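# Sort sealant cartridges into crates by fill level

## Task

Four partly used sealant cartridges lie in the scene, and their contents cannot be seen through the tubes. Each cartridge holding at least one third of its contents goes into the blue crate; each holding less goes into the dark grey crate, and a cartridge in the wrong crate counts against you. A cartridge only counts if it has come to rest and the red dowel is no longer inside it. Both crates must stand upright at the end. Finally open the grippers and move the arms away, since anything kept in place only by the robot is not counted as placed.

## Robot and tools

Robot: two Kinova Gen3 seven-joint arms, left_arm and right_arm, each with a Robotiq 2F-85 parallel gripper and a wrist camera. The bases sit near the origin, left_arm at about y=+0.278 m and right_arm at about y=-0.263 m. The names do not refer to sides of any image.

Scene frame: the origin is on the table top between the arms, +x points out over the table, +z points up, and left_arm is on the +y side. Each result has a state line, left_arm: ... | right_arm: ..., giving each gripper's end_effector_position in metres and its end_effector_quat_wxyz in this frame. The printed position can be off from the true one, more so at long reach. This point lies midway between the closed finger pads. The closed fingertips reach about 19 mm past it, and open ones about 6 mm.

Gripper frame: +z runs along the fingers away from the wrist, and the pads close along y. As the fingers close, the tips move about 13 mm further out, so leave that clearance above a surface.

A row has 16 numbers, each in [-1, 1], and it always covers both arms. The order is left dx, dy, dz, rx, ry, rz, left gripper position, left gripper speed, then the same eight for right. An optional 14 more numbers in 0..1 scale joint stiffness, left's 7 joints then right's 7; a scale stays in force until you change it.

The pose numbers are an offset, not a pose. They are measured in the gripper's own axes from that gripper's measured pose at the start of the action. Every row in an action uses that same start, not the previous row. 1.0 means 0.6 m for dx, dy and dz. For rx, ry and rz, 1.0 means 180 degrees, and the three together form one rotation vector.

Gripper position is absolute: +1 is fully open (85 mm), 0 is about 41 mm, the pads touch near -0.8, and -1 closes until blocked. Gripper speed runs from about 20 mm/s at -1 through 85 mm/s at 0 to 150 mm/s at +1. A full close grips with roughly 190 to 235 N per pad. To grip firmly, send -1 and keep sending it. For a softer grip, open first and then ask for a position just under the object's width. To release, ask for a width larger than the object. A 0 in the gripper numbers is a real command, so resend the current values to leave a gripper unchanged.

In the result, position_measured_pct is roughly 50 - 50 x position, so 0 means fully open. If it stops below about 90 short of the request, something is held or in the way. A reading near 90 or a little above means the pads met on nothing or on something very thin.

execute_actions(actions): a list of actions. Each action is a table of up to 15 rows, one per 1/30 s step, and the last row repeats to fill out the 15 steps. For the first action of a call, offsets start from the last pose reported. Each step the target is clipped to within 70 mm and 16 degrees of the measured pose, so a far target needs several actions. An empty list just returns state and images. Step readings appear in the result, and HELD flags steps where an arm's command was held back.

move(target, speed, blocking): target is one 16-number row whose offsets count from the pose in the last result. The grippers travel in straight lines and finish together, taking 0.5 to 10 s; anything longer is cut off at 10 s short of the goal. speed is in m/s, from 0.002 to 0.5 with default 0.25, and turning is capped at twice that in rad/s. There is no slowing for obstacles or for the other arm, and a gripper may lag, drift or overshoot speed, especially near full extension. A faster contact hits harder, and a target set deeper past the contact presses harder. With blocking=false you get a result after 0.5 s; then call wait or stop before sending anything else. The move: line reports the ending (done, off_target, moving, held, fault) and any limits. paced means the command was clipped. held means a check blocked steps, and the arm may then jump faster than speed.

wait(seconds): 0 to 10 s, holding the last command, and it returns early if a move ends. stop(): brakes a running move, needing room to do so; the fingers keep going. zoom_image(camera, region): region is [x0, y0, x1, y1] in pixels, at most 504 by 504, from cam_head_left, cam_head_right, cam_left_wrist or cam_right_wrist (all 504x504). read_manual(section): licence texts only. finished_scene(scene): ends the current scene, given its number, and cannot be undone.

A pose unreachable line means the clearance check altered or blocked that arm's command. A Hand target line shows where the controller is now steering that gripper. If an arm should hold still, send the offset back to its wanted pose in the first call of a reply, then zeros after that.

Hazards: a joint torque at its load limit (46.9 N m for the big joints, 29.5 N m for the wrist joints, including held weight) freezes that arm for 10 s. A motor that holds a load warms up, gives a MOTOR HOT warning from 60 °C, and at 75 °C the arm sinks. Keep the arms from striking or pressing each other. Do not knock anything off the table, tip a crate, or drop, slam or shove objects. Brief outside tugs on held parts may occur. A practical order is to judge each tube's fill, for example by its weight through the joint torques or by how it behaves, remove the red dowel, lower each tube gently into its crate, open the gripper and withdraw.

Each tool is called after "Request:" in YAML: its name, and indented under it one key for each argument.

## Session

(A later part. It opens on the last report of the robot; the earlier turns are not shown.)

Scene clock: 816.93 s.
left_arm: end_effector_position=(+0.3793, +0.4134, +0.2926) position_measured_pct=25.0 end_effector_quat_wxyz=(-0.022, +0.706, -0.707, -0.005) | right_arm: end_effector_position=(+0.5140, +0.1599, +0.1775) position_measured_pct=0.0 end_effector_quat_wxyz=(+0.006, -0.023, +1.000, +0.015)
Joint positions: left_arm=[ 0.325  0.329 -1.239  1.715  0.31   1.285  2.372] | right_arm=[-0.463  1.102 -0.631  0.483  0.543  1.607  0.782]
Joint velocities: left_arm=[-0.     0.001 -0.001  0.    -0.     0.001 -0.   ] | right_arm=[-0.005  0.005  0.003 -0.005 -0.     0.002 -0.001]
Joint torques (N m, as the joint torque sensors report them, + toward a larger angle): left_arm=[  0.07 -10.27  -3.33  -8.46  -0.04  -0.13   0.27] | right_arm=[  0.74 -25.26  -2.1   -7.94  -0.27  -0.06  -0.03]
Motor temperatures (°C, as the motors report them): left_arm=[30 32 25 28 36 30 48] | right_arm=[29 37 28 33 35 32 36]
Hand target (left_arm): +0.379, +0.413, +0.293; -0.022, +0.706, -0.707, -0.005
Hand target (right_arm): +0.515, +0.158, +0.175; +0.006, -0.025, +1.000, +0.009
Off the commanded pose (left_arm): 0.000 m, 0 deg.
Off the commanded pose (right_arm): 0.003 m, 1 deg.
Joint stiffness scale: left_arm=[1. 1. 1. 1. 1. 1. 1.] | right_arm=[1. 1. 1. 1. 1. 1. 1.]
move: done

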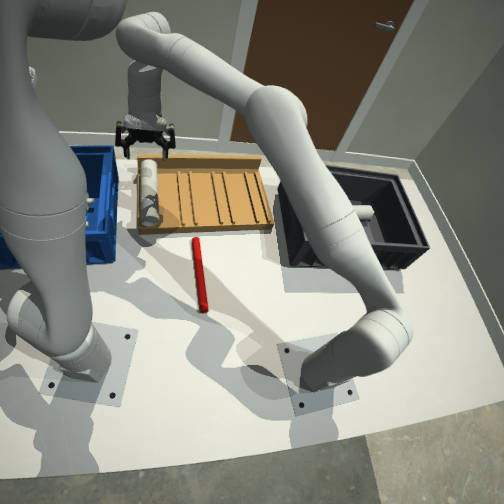

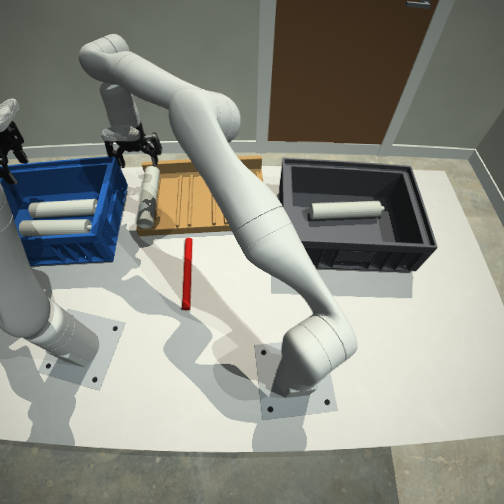

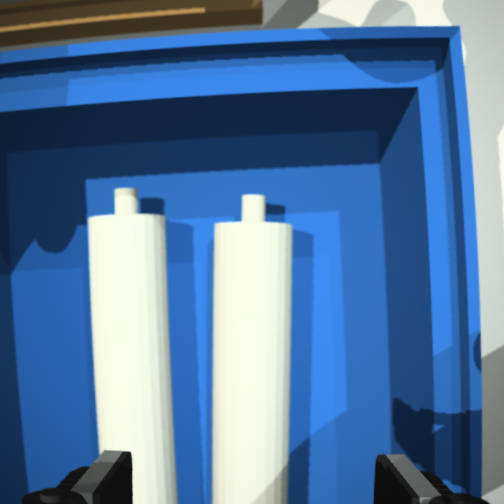

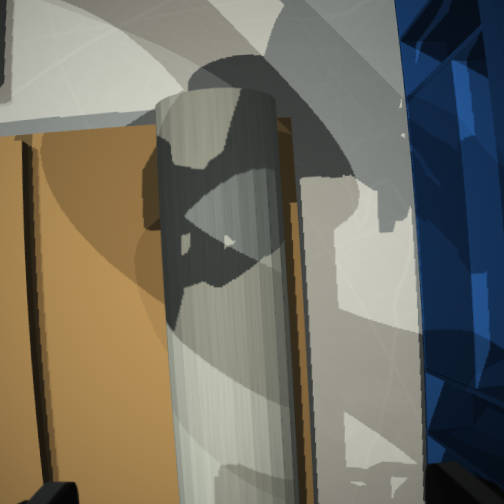

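Request:
move:
  target: [0,0,0,0,0,0,0.5,0, 0.02,-0.008,0.11,-0.045,0,0,0.7,0]
  speed: 0.08

Scene clock: 847.50 s.
left_arm: end_effector_position=(+0.3793, +0.4134, +0.2926) position_measured_pct=25.0 end_effector_quat_wxyz=(-0.022, +0.706, -0.707, -0.005) | right_arm: end_effector_position=(+0.5040, +0.1539, +0.1085) position_measured_pct=15.1 end_effector_quat_wxyz=(+0.005, -0.027, +0.996, +0.080)
Joint positions: left_arm=[ 0.325  0.329 -1.239  1.715  0.31   1.285  2.372] | right_arm=[-0.299  1.061 -0.695  0.89   0.512  1.226  0.724]
Joint velocities: left_arm=[ 0.    -0.002 -0.001 -0.    -0.     0.     0.   ] | right_arm=[ 0.006 -0.003 -0.004  0.004 -0.    -0.    -0.001]
Joint torques (N m, as the joint torque sensors report them, + toward a larger angle): left_arm=[ -0.08 -10.06  -3.65  -8.57  -0.11   0.05   0.16] | right_arm=[ -0.13 -24.46  -4.32  -7.39  -0.27  -0.63   0.23]
Motor temperatures (°C, as the motors report them): left_arm=[30 32 25 28 36 30 48] | right_arm=[29 38 28 33 35 32 36]
Hand target (left_arm): +0.379, +0.413, +0.293; -0.022, +0.706, -0.707, -0.005
Hand target (right_arm): +0.503, +0.156, +0.111; +0.004, -0.024, +0.996, +0.085
Off the commanded pose (left_arm): 0.000 m, 0 deg.
Off the commanded pose (right_arm): 0.004 m, 1 deg.
Joint stiffness scale: left_arm=[1. 1. 1. 1. 1. 1. 1.] | right_arm=[1. 1. 1. 1. 1. 1. 1.]
move: off_target (right_arm)

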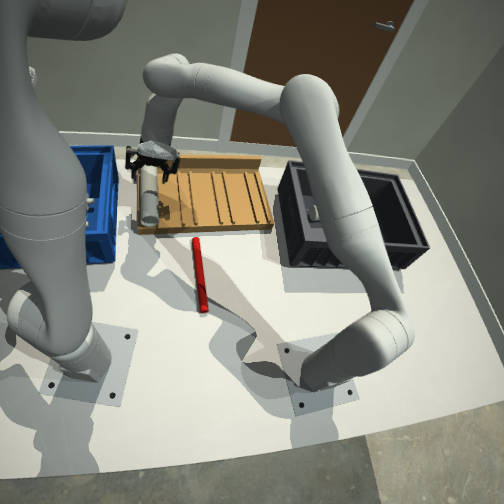

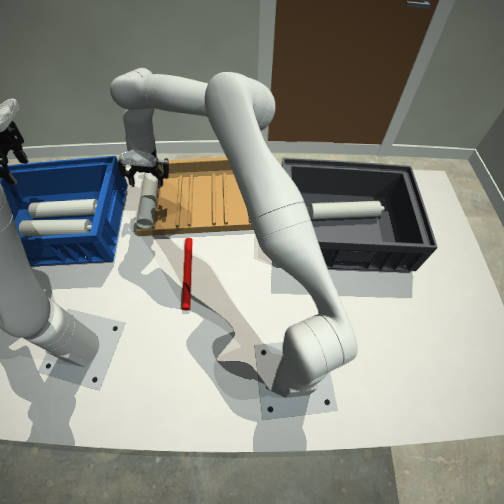

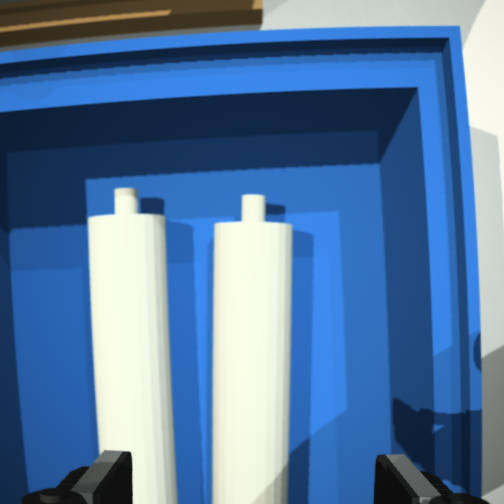

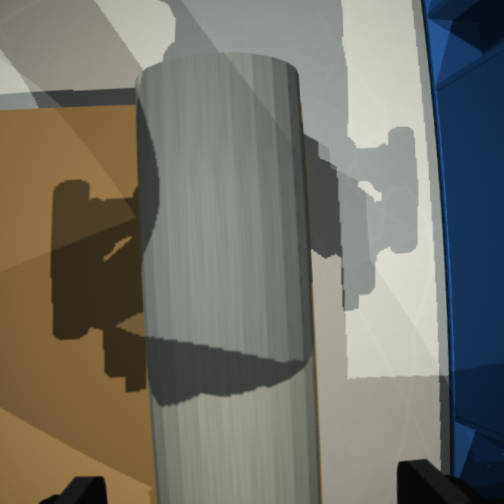

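Request:
move:
  target: [0,0,0,0,0,0,0.5,0, 0,-0.0075,0.096,0,0,0,0.7,0]
  speed: 0.05

Scene clock: 853.97 s.
left_arm: end_effector_position=(+0.3793, +0.4134, +0.2926) position_measured_pct=25.0 end_effector_quat_wxyz=(-0.022, +0.706, -0.707, -0.005) | right_arm: end_effector_position=(+0.5043, +0.1591, +0.0546) position_measured_pct=15.1 end_effector_quat_wxyz=(+0.003, -0.027, +0.996, +0.082)
Joint positions: left_arm=[ 0.325  0.329 -1.239  1.715  0.31   1.285  2.372] | right_arm=[-0.308  1.125 -0.661  0.925  0.517  1.123  0.721]
Joint velocities: left_arm=[ 0.     0.001 -0.     0.    -0.    -0.    -0.   ] | right_arm=[-0.003  0.001  0.003  0.001  0.    -0.002 -0.001]
Joint torques (N m, as the joint torque sensors report them, + toward a larger angle): left_arm=[-0.14 -9.74 -3.5  -8.6  -0.22 -0.01  0.29] | right_arm=[  0.77 -24.7   -3.7   -7.3   -0.15  -0.43   0.08]
Motor temperatures (°C, as the motors report them): left_arm=[30 32 25 28 36 30 48] | right_arm=[29 38 28 33 35 32 36]
Hand target (left_arm): +0.379, +0.413, +0.293; -0.022, +0.706, -0.707, -0.005
Hand target (right_arm): +0.504, +0.159, +0.051; +0.005, -0.027, +0.996, +0.079
Off the commanded pose (left_arm): 0.000 m, 0 deg.
Off the commanded pose (right_arm): 0.004 m, 0 deg.
Joint stiffness scale: left_arm=[1. 1. 1. 1. 1. 1. 1.] | right_arm=[1. 1. 1. 1. 1. 1. 1.]
move: off_target (right_arm)

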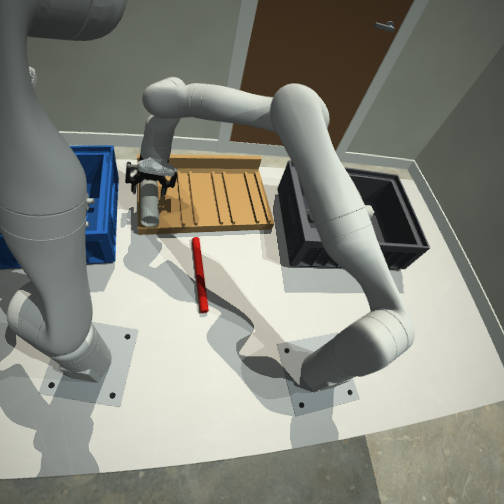

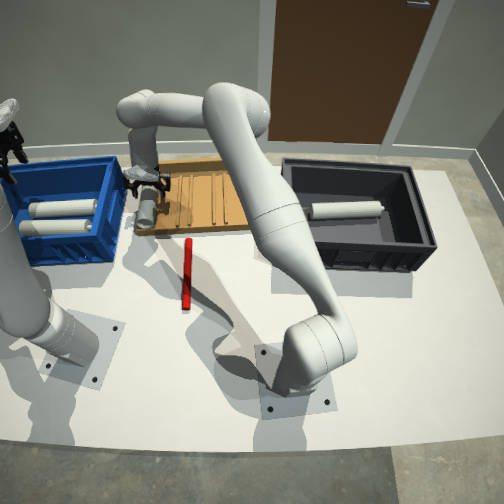

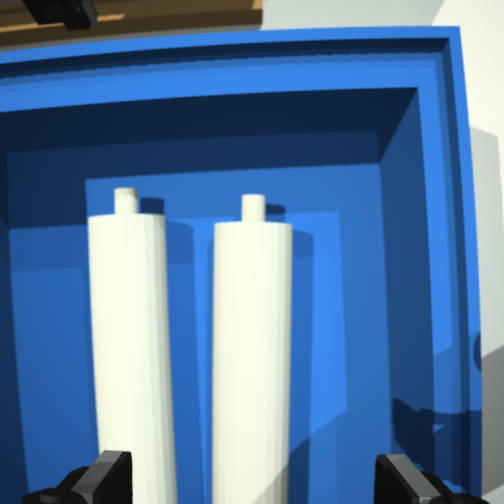

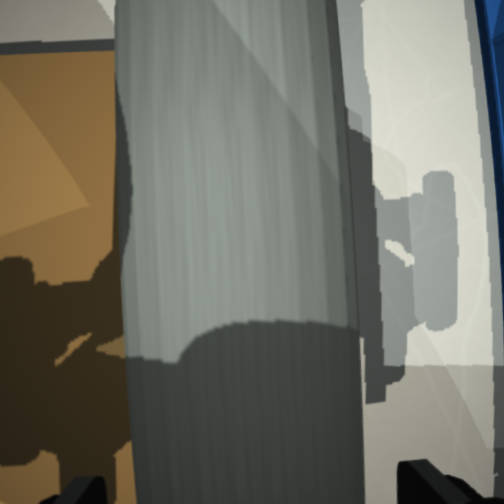

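Centered. Close the gripper.

Request:
move:
  target: [0,0,0,0,0,0,0.5,0, 0,0,0.005,0,0,0,-1,0]
  speed: 0.03

Scene clock: 860.03 s.
left_arm: end_effector_position=(+0.3793, +0.4134, +0.2926) position_measured_pct=25.0 end_effector_quat_wxyz=(-0.022, +0.706, -0.707, -0.005) | right_arm: end_effector_position=(+0.5053, +0.1562, +0.0565) position_measured_pct=46.0 end_effector_quat_wxyz=(+0.004, -0.027, +0.996, +0.079)
Joint positions: left_arm=[ 0.325  0.329 -1.239  1.715  0.31   1.285  2.372] | right_arm=[-0.306  1.122 -0.66   0.925  0.519  1.13   0.721]
Joint velocities: left_arm=[-0.001 -0.001  0.002 -0.     0.    -0.     0.   ] | right_arm=[-0.    -0.001 -0.     0.001 -0.001 -0.003 -0.   ]
Joint torques (N m, as the joint torque sensors report them, + toward a larger angle): left_arm=[-0.37 -9.79 -3.3  -8.78 -0.25 -0.01  0.26] | right_arm=[ -1.41 -24.4   -4.83  -7.14  -0.59  -1.59   0.04]
Motor temperatures (°C, as the motors report them): left_arm=[30 32 25 28 36 30 48] | right_arm=[29 38 28 33 35 32 36]
Hand target (left_arm): +0.379, +0.413, +0.293; -0.022, +0.706, -0.707, -0.005
Hand target (right_arm): +0.504, +0.160, +0.052; +0.003, -0.027, +0.996, +0.082
Off the commanded pose (left_arm): 0.000 m, 0 deg.
Off the commanded pose (right_arm): 0.006 m, 0 deg.
Joint stiffness scale: left_arm=[1. 1. 1. 1. 1. 1. 1.] | right_arm=[1. 1. 1. 1. 1. 1. 1.]
move: off_target (right_arm)

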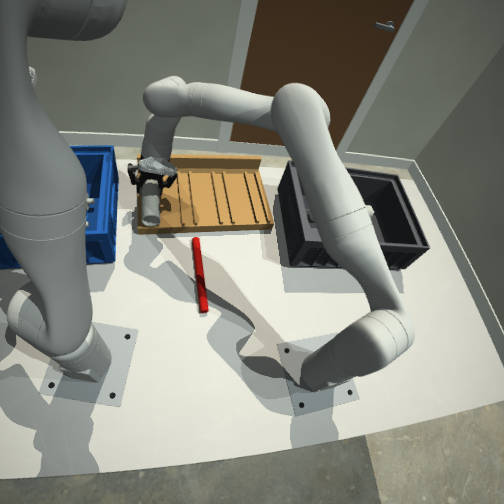

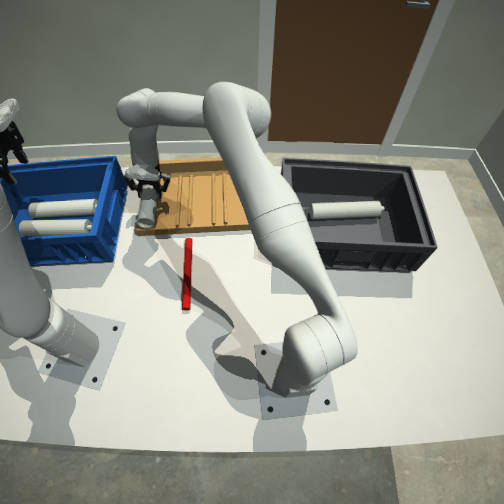

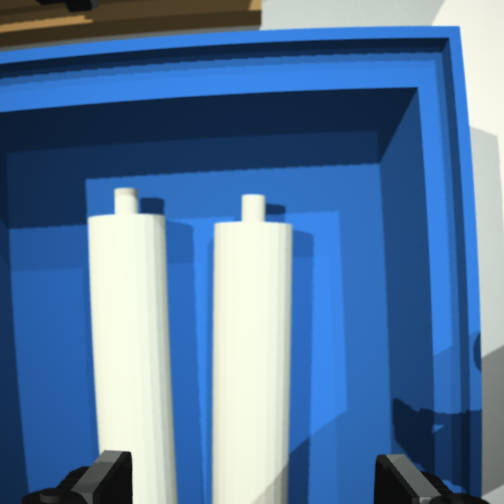

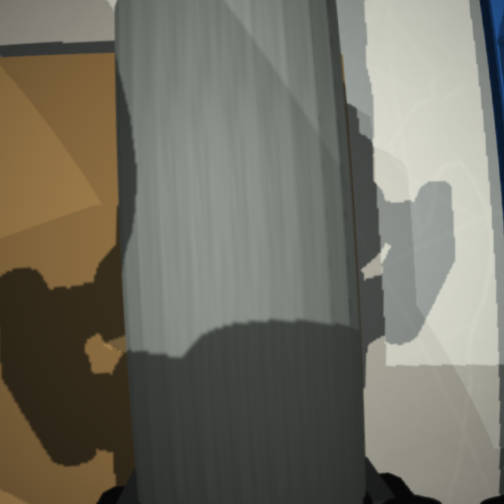

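Request:
move:
  target: [0,0,0,0,0,0,0.5,0, 0,0,-0.35,0.05,0,0,-1,0]
  speed: 0.1

Request:
execute_actions:
  actions: []

Scene clock: 866.63 s.
left_arm: end_effector_position=(+0.3793, +0.4134, +0.2926) position_measured_pct=25.0 end_effector_quat_wxyz=(-0.022, +0.706, -0.707, -0.005) | right_arm: end_effector_position=(+0.5041, +0.1250, +0.2661) position_measured_pct=46.0 end_effector_quat_wxyz=(+0.006, -0.025, +1.000, +0.007)
Joint positions: left_arm=[ 0.325  0.329 -1.239  1.715  0.31   1.285  2.372] | right_arm=[-0.452  1.001 -0.638  0.405  0.539  1.784  0.831]
Joint velocities: left_arm=[-0.    -0.     0.     0.     0.     0.    -0.001] | right_arm=[-0.009  0.007  0.007 -0.011 -0.     0.005  0.002]
Joint torques (N m, as the joint torque sensors report them, + toward a larger angle): left_arm=[-0.39 -9.97 -3.43 -8.83 -0.1   0.07  0.11] | right_arm=[ -0.22 -25.1   -1.1   -7.24   0.08   0.34   0.48]
Motor temperatures (°C, as the motors report them): left_arm=[30 32 25 28 36 30 48] | right_arm=[29 38 28 33 35 32 36]
Hand target (left_arm): +0.379, +0.413, +0.293; -0.022, +0.706, -0.707, -0.005
Hand target (right_arm): +0.505, +0.123, +0.264; +0.006, -0.026, +1.000, +0.001
Off the commanded pose (left_arm): 0.000 m, 0 deg.
Off the commanded pose (right_arm): 0.003 m, 1 deg.
Joint stiffness scale: left_arm=[1. 1. 1. 1. 1. 1. 1.] | right_arm=[1. 1. 1. 1. 1. 1. 1.]
move: done

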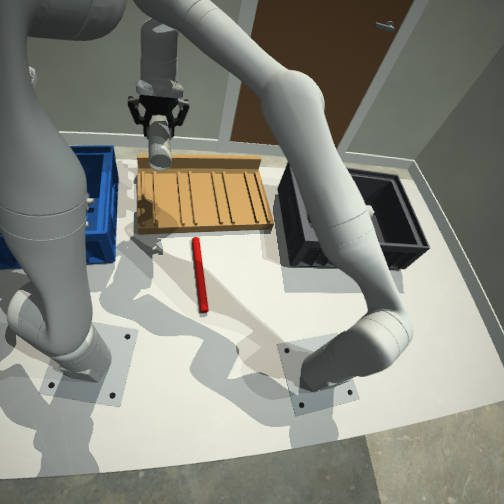

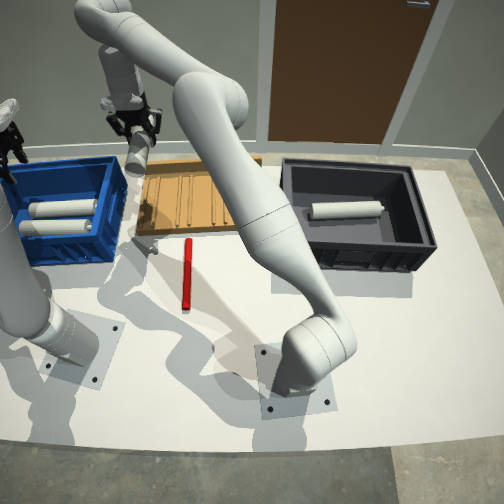

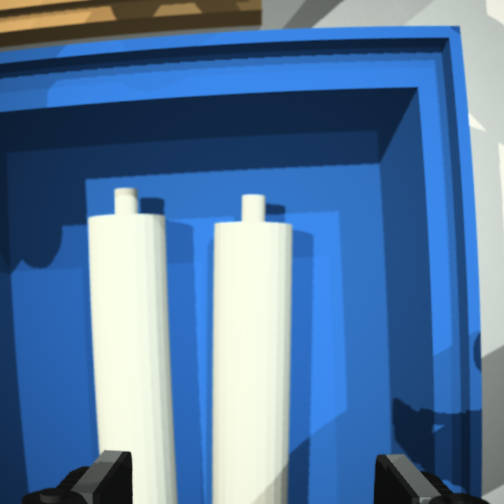

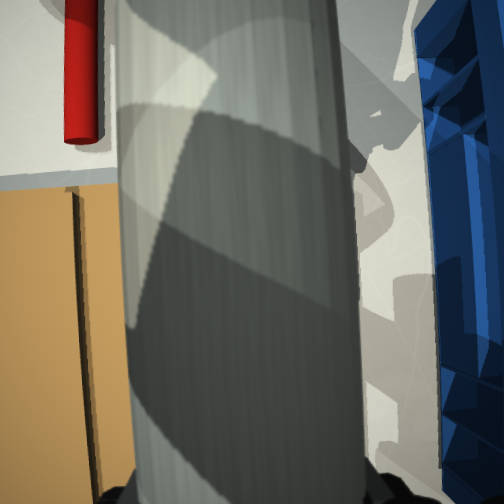

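Scene clock: 866.63 s.
left_arm: end_effector_position=(+0.3793, +0.4134, +0.2926) position_measured_pct=25.0 end_effector_quat_wxyz=(-0.022, +0.706, -0.707, -0.005) | right_arm: end_effector_position=(+0.5041, +0.1250, +0.2661) position_measured_pct=46.0 end_effector_quat_wxyz=(+0.006, -0.025, +1.000, +0.007)
Joint positions: left_arm=[ 0.325  0.329 -1.239  1.715  0.31   1.285  2.372] | right_arm=[-0.452  1.001 -0.638  0.405  0.539  1.784  0.831]
Joint velocities: left_arm=[-0.    -0.     0.     0.     0.     0.    -0.001] | right_arm=[-0.009  0.007  0.007 -0.011 -0.     0.005  0.002]
Joint torques (N m, as the joint torque sensors report them, + toward a larger angle): left_arm=[-0.39 -9.97 -3.43 -8.83 -0.1   0.07  0.11] | right_arm=[ -0.22 -25.1   -1.1   -7.24   0.08   0.34   0.48]
Motor temperatures (°C, as the motors report them): left_arm=[30 32 25 28 36 30 48] | right_arm=[29 38 28 33 35 32 36]
Hand target (left_arm): +0.379, +0.413, +0.293; -0.022, +0.706, -0.707, -0.005
Hand target (right_arm): +0.505, +0.123, +0.264; +0.006, -0.026, +1.000, +0.001
Off the commanded pose (left_arm): 0.000 m, 0 deg.
Off the commanded pose (right_arm): 0.003 m, 1 deg.
Joint stiffness scale: left_arm=[1. 1. 1. 1. 1. 1. 1.] | right_arm=[1. 1. 1. 1. 1. 1. 1.]

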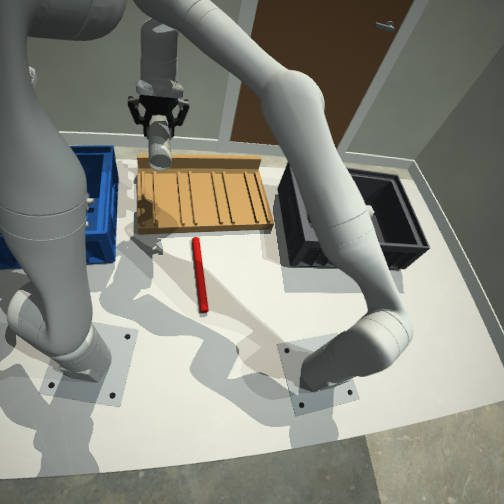

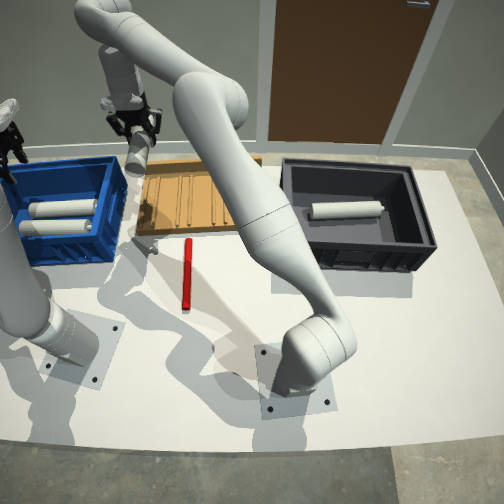

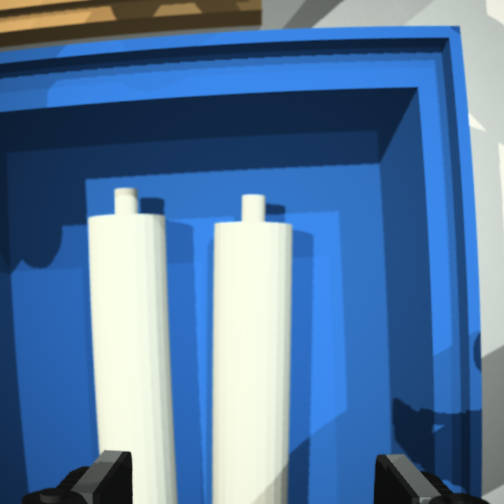

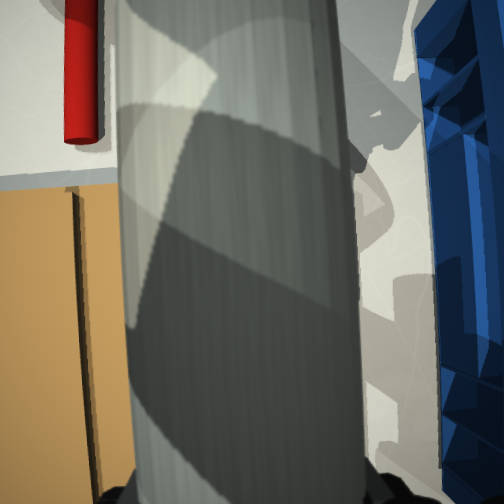

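Request:
move:
  target: [0,0,0,0,0,0,0.5,0, 0.271,-0.946,-0.006,0,0,0.505,-1,0]
  speed: 0.2

Scene clock: 884.17 s.
left_arm: end_effector_position=(+0.3793, +0.4134, +0.2926) position_measured_pct=25.0 end_effector_quat_wxyz=(-0.022, +0.706, -0.707, -0.005) | right_arm: end_effector_position=(+0.3709, -0.4511, +0.2621) position_measured_pct=46.0 end_effector_quat_wxyz=(+0.004, +0.692, +0.722, +0.005)
Joint positions: left_arm=[ 0.325  0.329 -1.239  1.715  0.31   1.285  2.372] | right_arm=[ 0.687  0.368 -0.296  1.553  0.105  1.227  0.324]
Joint velocities: left_arm=[-0.     0.001 -0.001 -0.    -0.     0.     0.   ] | right_arm=[ 0.008  0.002  0.    -0.     0.001 -0.001 -0.002]
Joint torques (N m, as the joint torque sensors report them, + toward a larger angle): left_arm=[ 0.02 -9.96 -3.22 -8.71 -0.12  0.04  0.15] | right_arm=[ -0.26 -15.69  -0.72  -8.58   0.16   0.35   0.09]
Motor temperatures (°C, as the motors report them): left_arm=[30 32 25 28 36 30 48] | right_arm=[29 38 28 33 35 32 36]
Hand target (left_arm): +0.379, +0.413, +0.293; -0.022, +0.706, -0.707, -0.005
Hand target (right_arm): +0.371, -0.451, +0.261; +0.001, +0.695, +0.719, +0.007
Off the commanded pose (left_arm): 0.000 m, 0 deg.
Off the commanded pose (right_arm): 0.003 m, 1 deg.
Joint stiffness scale: left_arm=[1. 1. 1. 1. 1. 1. 1.] | right_arm=[1. 1. 1. 1. 1. 1. 1.]
move: done

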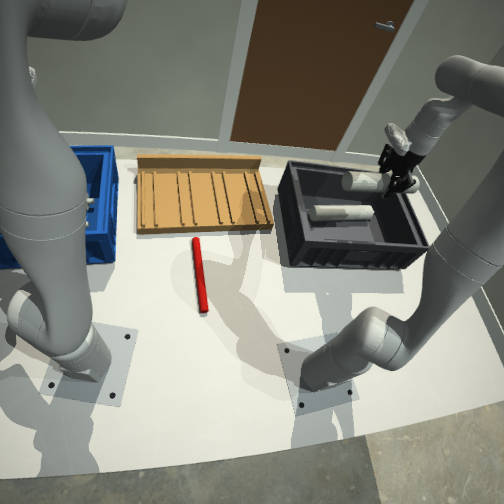

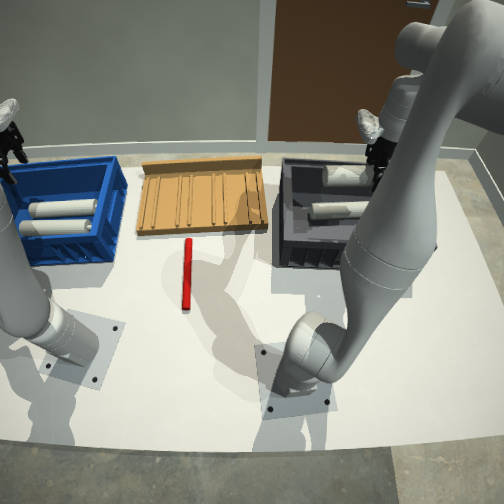

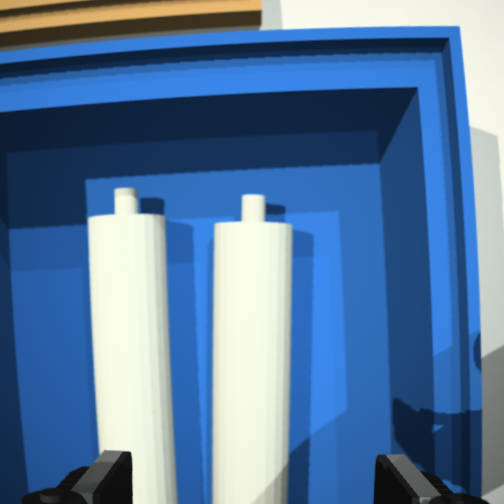

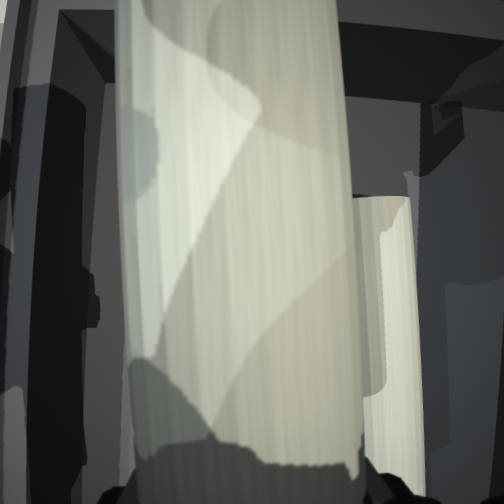

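Request:
move:
  target: [0,0,0,0,0,0,0.5,0, 0,-0.018,0.30,0,0,0,-1,0]
  speed: 0.1

Request:
move:
  target: [0,0,0,0,0,0,0.5,0, 0,0,0.062,0,0,0,-1,0]
  speed: 0.04

Scene clock: 892.87 s.
left_arm: end_effector_position=(+0.3793, +0.4134, +0.2926) position_measured_pct=25.0 end_effector_quat_wxyz=(-0.022, +0.706, -0.707, -0.005) | right_arm: end_effector_position=(+0.3630, -0.4501, +0.0842) position_measured_pct=46.0 end_effector_quat_wxyz=(+0.003, +0.692, +0.722, +0.007)
Joint positions: left_arm=[ 0.325  0.329 -1.239  1.715  0.31   1.285  2.372] | right_arm=[ 0.657  0.594 -0.248  1.853  0.196  0.707  0.25 ]
Joint velocities: left_arm=[-0.     0.     0.     0.    -0.     0.001 -0.   ] | right_arm=[-0.005  0.004  0.004 -0.    -0.    -0.001 -0.   ]
Joint torques (N m, as the joint torque sensors report them, + toward a larger angle): left_arm=[ 0.09 -9.72 -3.32 -8.28 -0.23 -0.03  0.19] | right_arm=[  1.19 -16.85  -0.44  -6.21   0.04   0.11   0.06]
Motor temperatures (°C, as the motors report them): left_arm=[30 32 25 28 36 30 48] | right_arm=[29 38 28 33 35 32 36]
Hand target (left_arm): +0.379, +0.413, +0.293; -0.022, +0.706, -0.707, -0.005
Hand target (right_arm): +0.362, -0.451, +0.082; +0.004, +0.692, +0.722, +0.005
Off the commanded pose (left_arm): 0.000 m, 0 deg.
Off the commanded pose (right_arm): 0.003 m, 0 deg.
Joint stiffness scale: left_arm=[1. 1. 1. 1. 1. 1. 1.] | right_arm=[1. 1. 1. 1. 1. 1. 1.]
move: done

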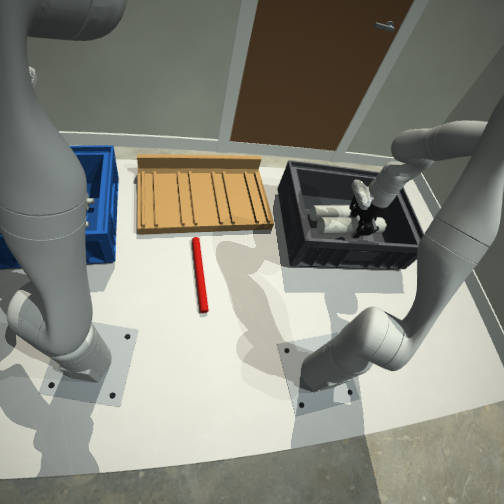

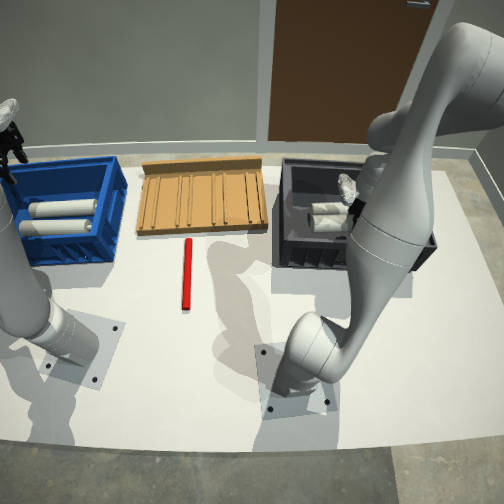

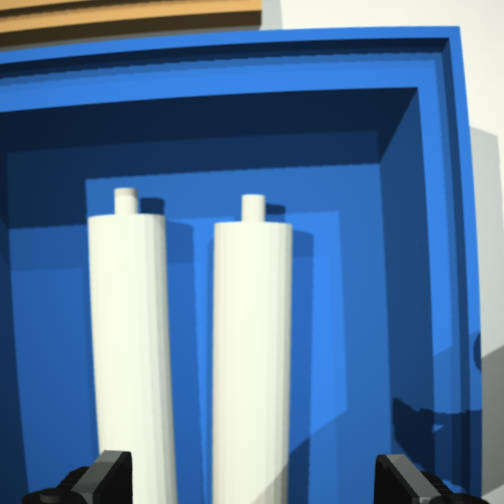

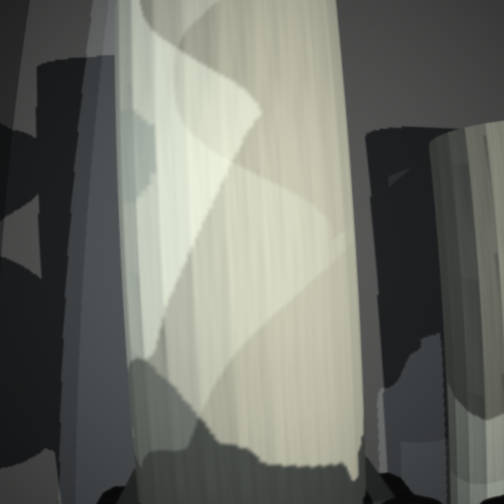

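Scene clock: 894.13 s.
left_arm: end_effector_position=(+0.3793, +0.4134, +0.2926) position_measured_pct=25.0 end_effector_quat_wxyz=(-0.022, +0.706, -0.707, -0.005) | right_arm: end_effector_position=(+0.3646, -0.4492, +0.0493) position_measured_pct=46.0 end_effector_quat_wxyz=(+0.003, +0.692, +0.722, +0.009)
Joint positions: left_arm=[ 0.325  0.329 -1.239  1.715  0.31   1.285  2.372] | right_arm=[ 0.633  0.662 -0.217  1.877  0.206  0.612  0.241]
Joint velocities: left_arm=[-0.001  0.001  0.001 -0.     0.    -0.001 -0.   ] | right_arm=[-0.007  0.005  0.005 -0.002 -0.001 -0.001 -0.001]
Joint torques (N m, as the joint torque sensors report them, + toward a larger angle): left_arm=[-0.16 -9.58 -3.29 -8.64 -0.28 -0.05 -0.02] | right_arm=[  0.68 -18.61  -0.57  -5.24   0.28   0.62   0.24]
Motor temperatures (°C, as the motors report them): left_arm=[30 32 25 28 36 30 48] | right_arm=[29 38 28 33 35 32 36]
Hand target (left_arm): +0.379, +0.413, +0.293; -0.022, +0.706, -0.707, -0.005
Hand target (right_arm): +0.363, -0.450, +0.047; +0.003, +0.692, +0.722, +0.007
Off the commanded pose (left_arm): 0.000 m, 0 deg.
Off the commanded pose (right_arm): 0.003 m, 0 deg.
Joint stiffness scale: left_arm=[1. 1. 1. 1. 1. 1. 1.] | right_arm=[1. 1. 1. 1. 1. 1. 1.]
move: done

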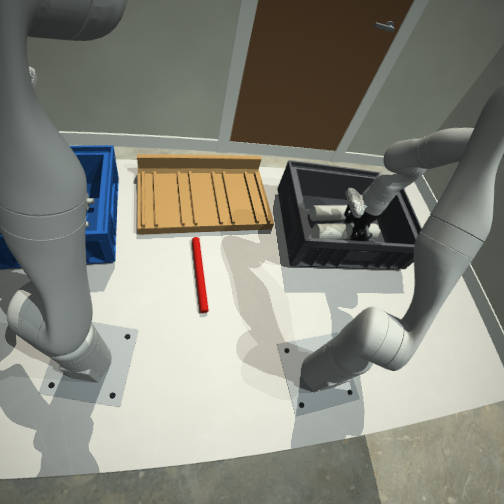

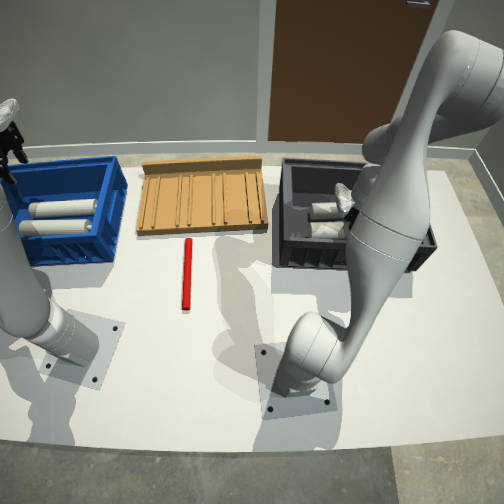

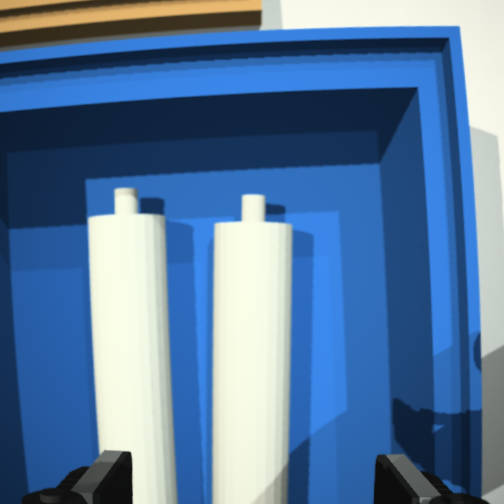

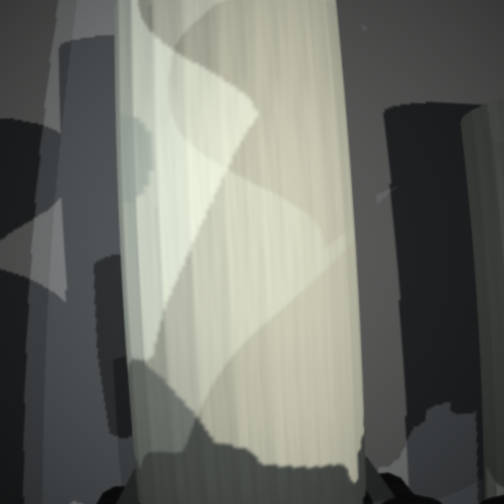

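Request:
move:
  target: [0,0,0,0,0,0,0.5,0, 0,0,0.004,0,0,0,0.55,-0.5]
  speed: 0.02

Request:
move:
  target: [0,0,0,0,0,0,0.5,0, 0,0,-0.4,0,0,0,0.55,0]
  speed: 0.12

Scene clock: 903.07 s.
left_arm: end_effector_position=(+0.3793, +0.4134, +0.2926) position_measured_pct=25.0 end_effector_quat_wxyz=(-0.022, +0.706, -0.707, -0.005) | right_arm: end_effector_position=(+0.3648, -0.4489, +0.0486) position_measured_pct=22.2 end_effector_quat_wxyz=(+0.003, +0.692, +0.722, +0.009)
Joint positions: left_arm=[ 0.325  0.329 -1.239  1.715  0.31   1.285  2.372] | right_arm=[ 0.633  0.663 -0.216  1.877  0.206  0.61   0.241]
Joint velocities: left_arm=[ 0.    -0.001  0.    -0.     0.     0.001  0.001] | right_arm=[-0.     0.    -0.     0.001  0.    -0.001 -0.001]
Joint torques (N m, as the joint torque sensors report them, + toward a larger angle): left_arm=[-0.2  -9.99 -3.25 -8.62 -0.19 -0.04  0.31] | right_arm=[  0.65 -16.65  -0.45  -5.63   0.25   0.11   0.17]
Motor temperatures (°C, as the motors report them): left_arm=[30 32 25 28 36 30 48] | right_arm=[29 38 28 33 35 32 36]
Hand target (left_arm): +0.379, +0.413, +0.293; -0.022, +0.706, -0.707, -0.005
Hand target (right_arm): +0.365, -0.449, +0.047; +0.003, +0.692, +0.722, +0.009
Off the commanded pose (left_arm): 0.000 m, 0 deg.
Off the commanded pose (right_arm): 0.002 m, 0 deg.
Joint stiffness scale: left_arm=[1. 1. 1. 1. 1. 1. 1.] | right_arm=[1. 1. 1. 1. 1. 1. 1.]
move: done

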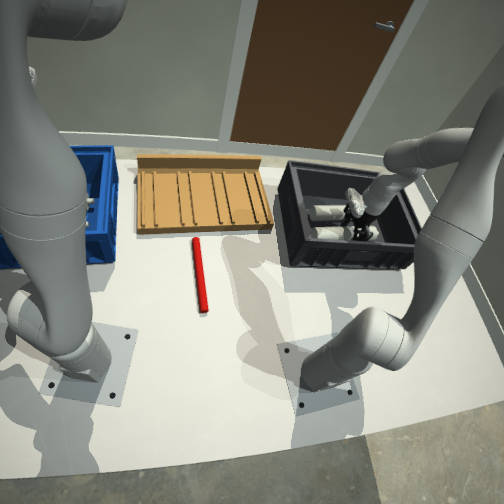

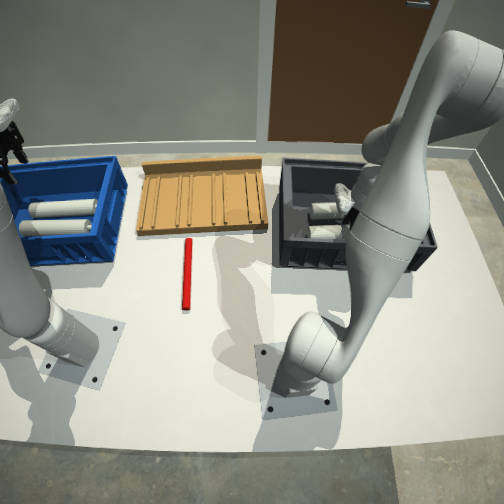

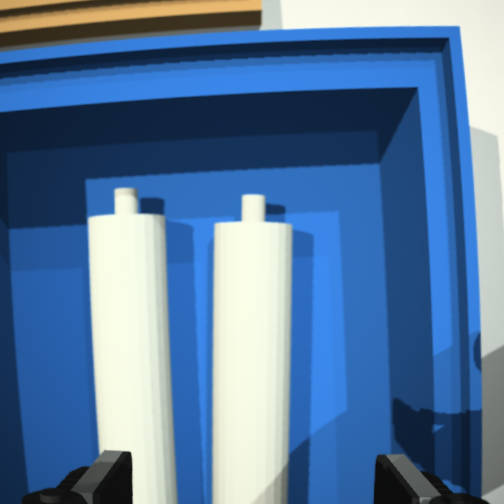

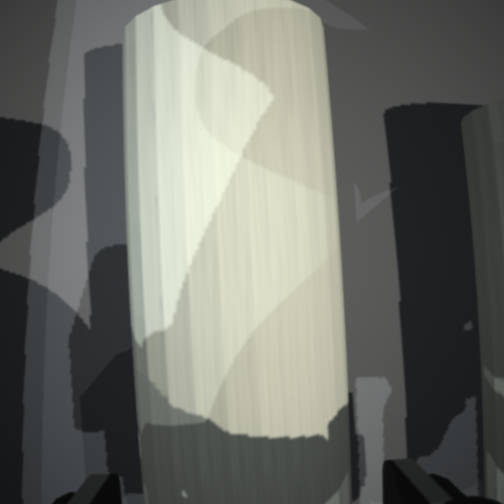

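Scene clock: 905.50 s.
left_arm: end_effector_position=(+0.3793, +0.4134, +0.2926) position_measured_pct=25.0 end_effector_quat_wxyz=(-0.022, +0.706, -0.707, -0.005) | right_arm: end_effector_position=(+0.3609, -0.4533, +0.2864) position_measured_pct=22.2 end_effector_quat_wxyz=(+0.004, +0.693, +0.721, +0.006)
Joint positions: left_arm=[ 0.325  0.329 -1.239  1.715  0.31   1.285  2.372] | right_arm=[ 0.69   0.329 -0.274  1.526  0.082  1.287  0.353]
Joint velocities: left_arm=[ 0.    -0.    -0.002  0.     0.     0.     0.   ] | right_arm=[ 0.001 -0.001  0.    -0.001  0.    -0.001 -0.001]
Joint torques (N m, as the joint torque sensors report them, + toward a larger angle): left_arm=[ 0.23 -9.82 -3.58 -8.75 -0.18  0.    0.04] | right_arm=[  0.16 -14.19  -0.61  -7.92   0.01   0.13   0.2 ]
Motor temperatures (°C, as the motors report them): left_arm=[30 32 25 28 36 30 48] | right_arm=[29 38 28 33 35 32 36]
Hand target (left_arm): +0.379, +0.413, +0.293; -0.022, +0.706, -0.707, -0.005
Hand target (right_arm): +0.361, -0.451, +0.289; +0.003, +0.692, +0.722, +0.010
Off the commanded pose (left_arm): 0.000 m, 0 deg.
Off the commanded pose (right_arm): 0.003 m, 0 deg.
Joint stiffness scale: left_arm=[1. 1. 1. 1. 1. 1. 1.] | right_arm=[1. 1. 1. 1. 1. 1. 1.]
move: done

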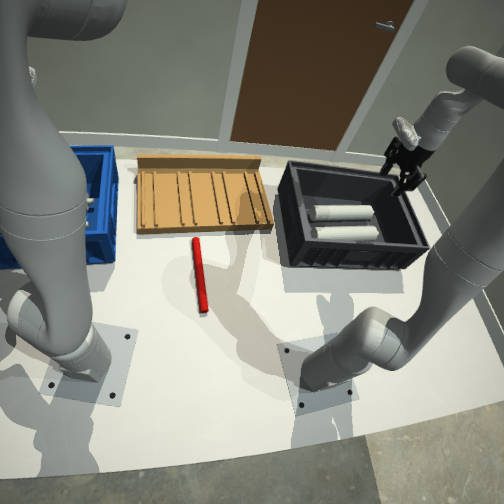

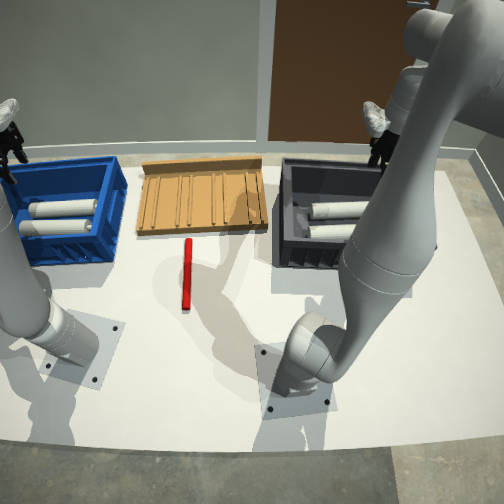

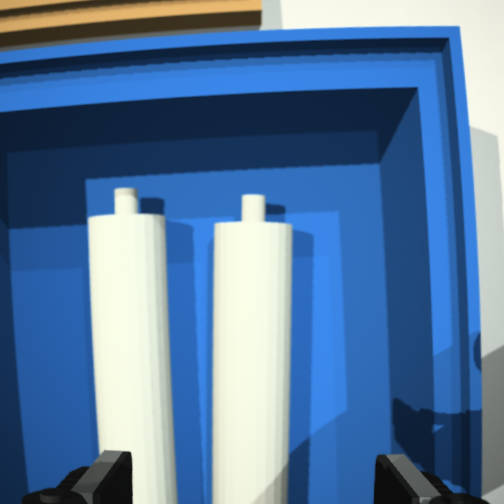

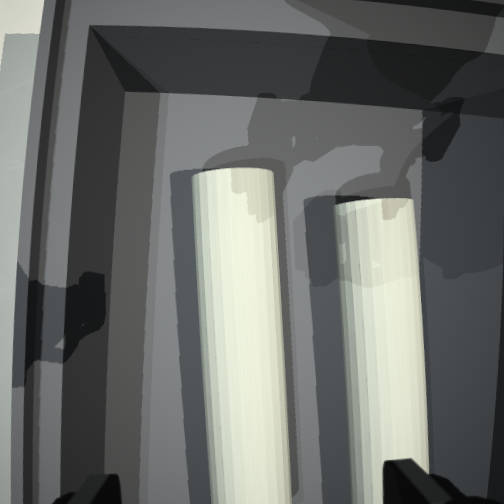

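Request:
wait:
  seconds: 1.5

Request:
finished_scene:
  scene: 1

Scene clock: 909.20 s.
left_arm: end_effector_position=(+0.3793, +0.4134, +0.2926) position_measured_pct=25.0 end_effector_quat_wxyz=(-0.022, +0.706, -0.707, -0.005) | right_arm: end_effector_position=(+0.3609, -0.4533, +0.2864) position_measured_pct=22.2 end_effector_quat_wxyz=(+0.004, +0.693, +0.721, +0.006)
Joint positions: left_arm=[ 0.325  0.329 -1.239  1.715  0.31   1.285  2.372] | right_arm=[ 0.69   0.328 -0.274  1.526  0.082  1.287  0.353]
Joint velocities: left_arm=[-0.     0.001 -0.001  0.    -0.    -0.    -0.   ] | right_arm=[-0.     0.     0.     0.001 -0.001 -0.    -0.002]
Joint torques (N m, as the joint torque sensors report them, + toward a larger angle): left_arm=[-0.34 -9.87 -3.47 -8.68 -0.13 -0.01  0.23] | right_arm=[  0.94 -14.36  -0.64  -8.72   0.04   0.37  -0.03]
Motor temperatures (°C, as the motors report them): left_arm=[30 32 25 28 36 30 48] | right_arm=[29 38 28 33 35 32 36]
Hand target (left_arm): +0.379, +0.413, +0.293; -0.022, +0.706, -0.707, -0.005
Hand target (right_arm): +0.361, -0.451, +0.289; +0.003, +0.692, +0.722, +0.010
Off the commanded pose (left_arm): 0.000 m, 0 deg.
Off the commanded pose (right_arm): 0.003 m, 0 deg.
Joint stiffness scale: left_arm=[1. 1. 1. 1. 1. 1. 1.] | right_arm=[1. 1. 1. 1. 1. 1. 1.]
wait: 1.50 s; at rest from the start

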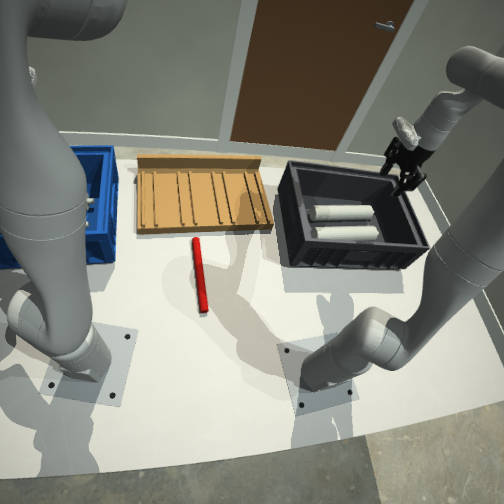

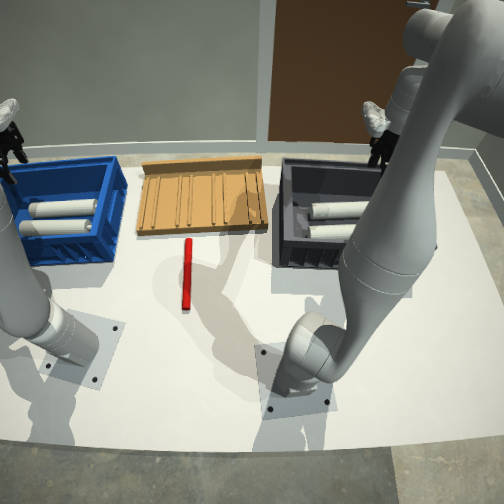

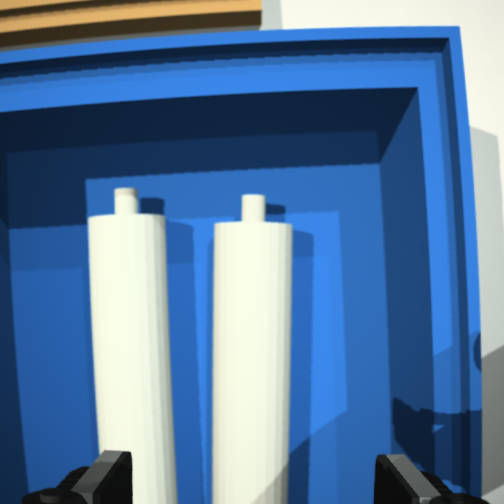

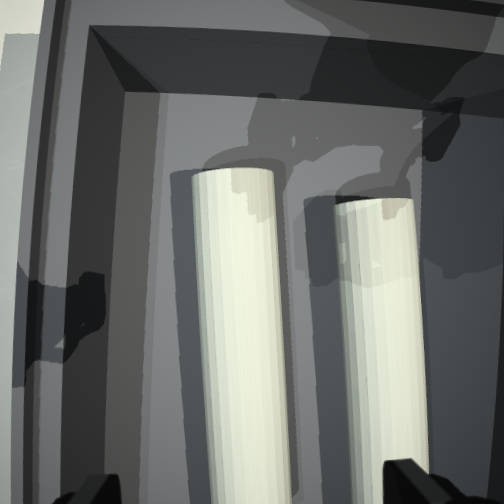

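The scene is finished: the task was done.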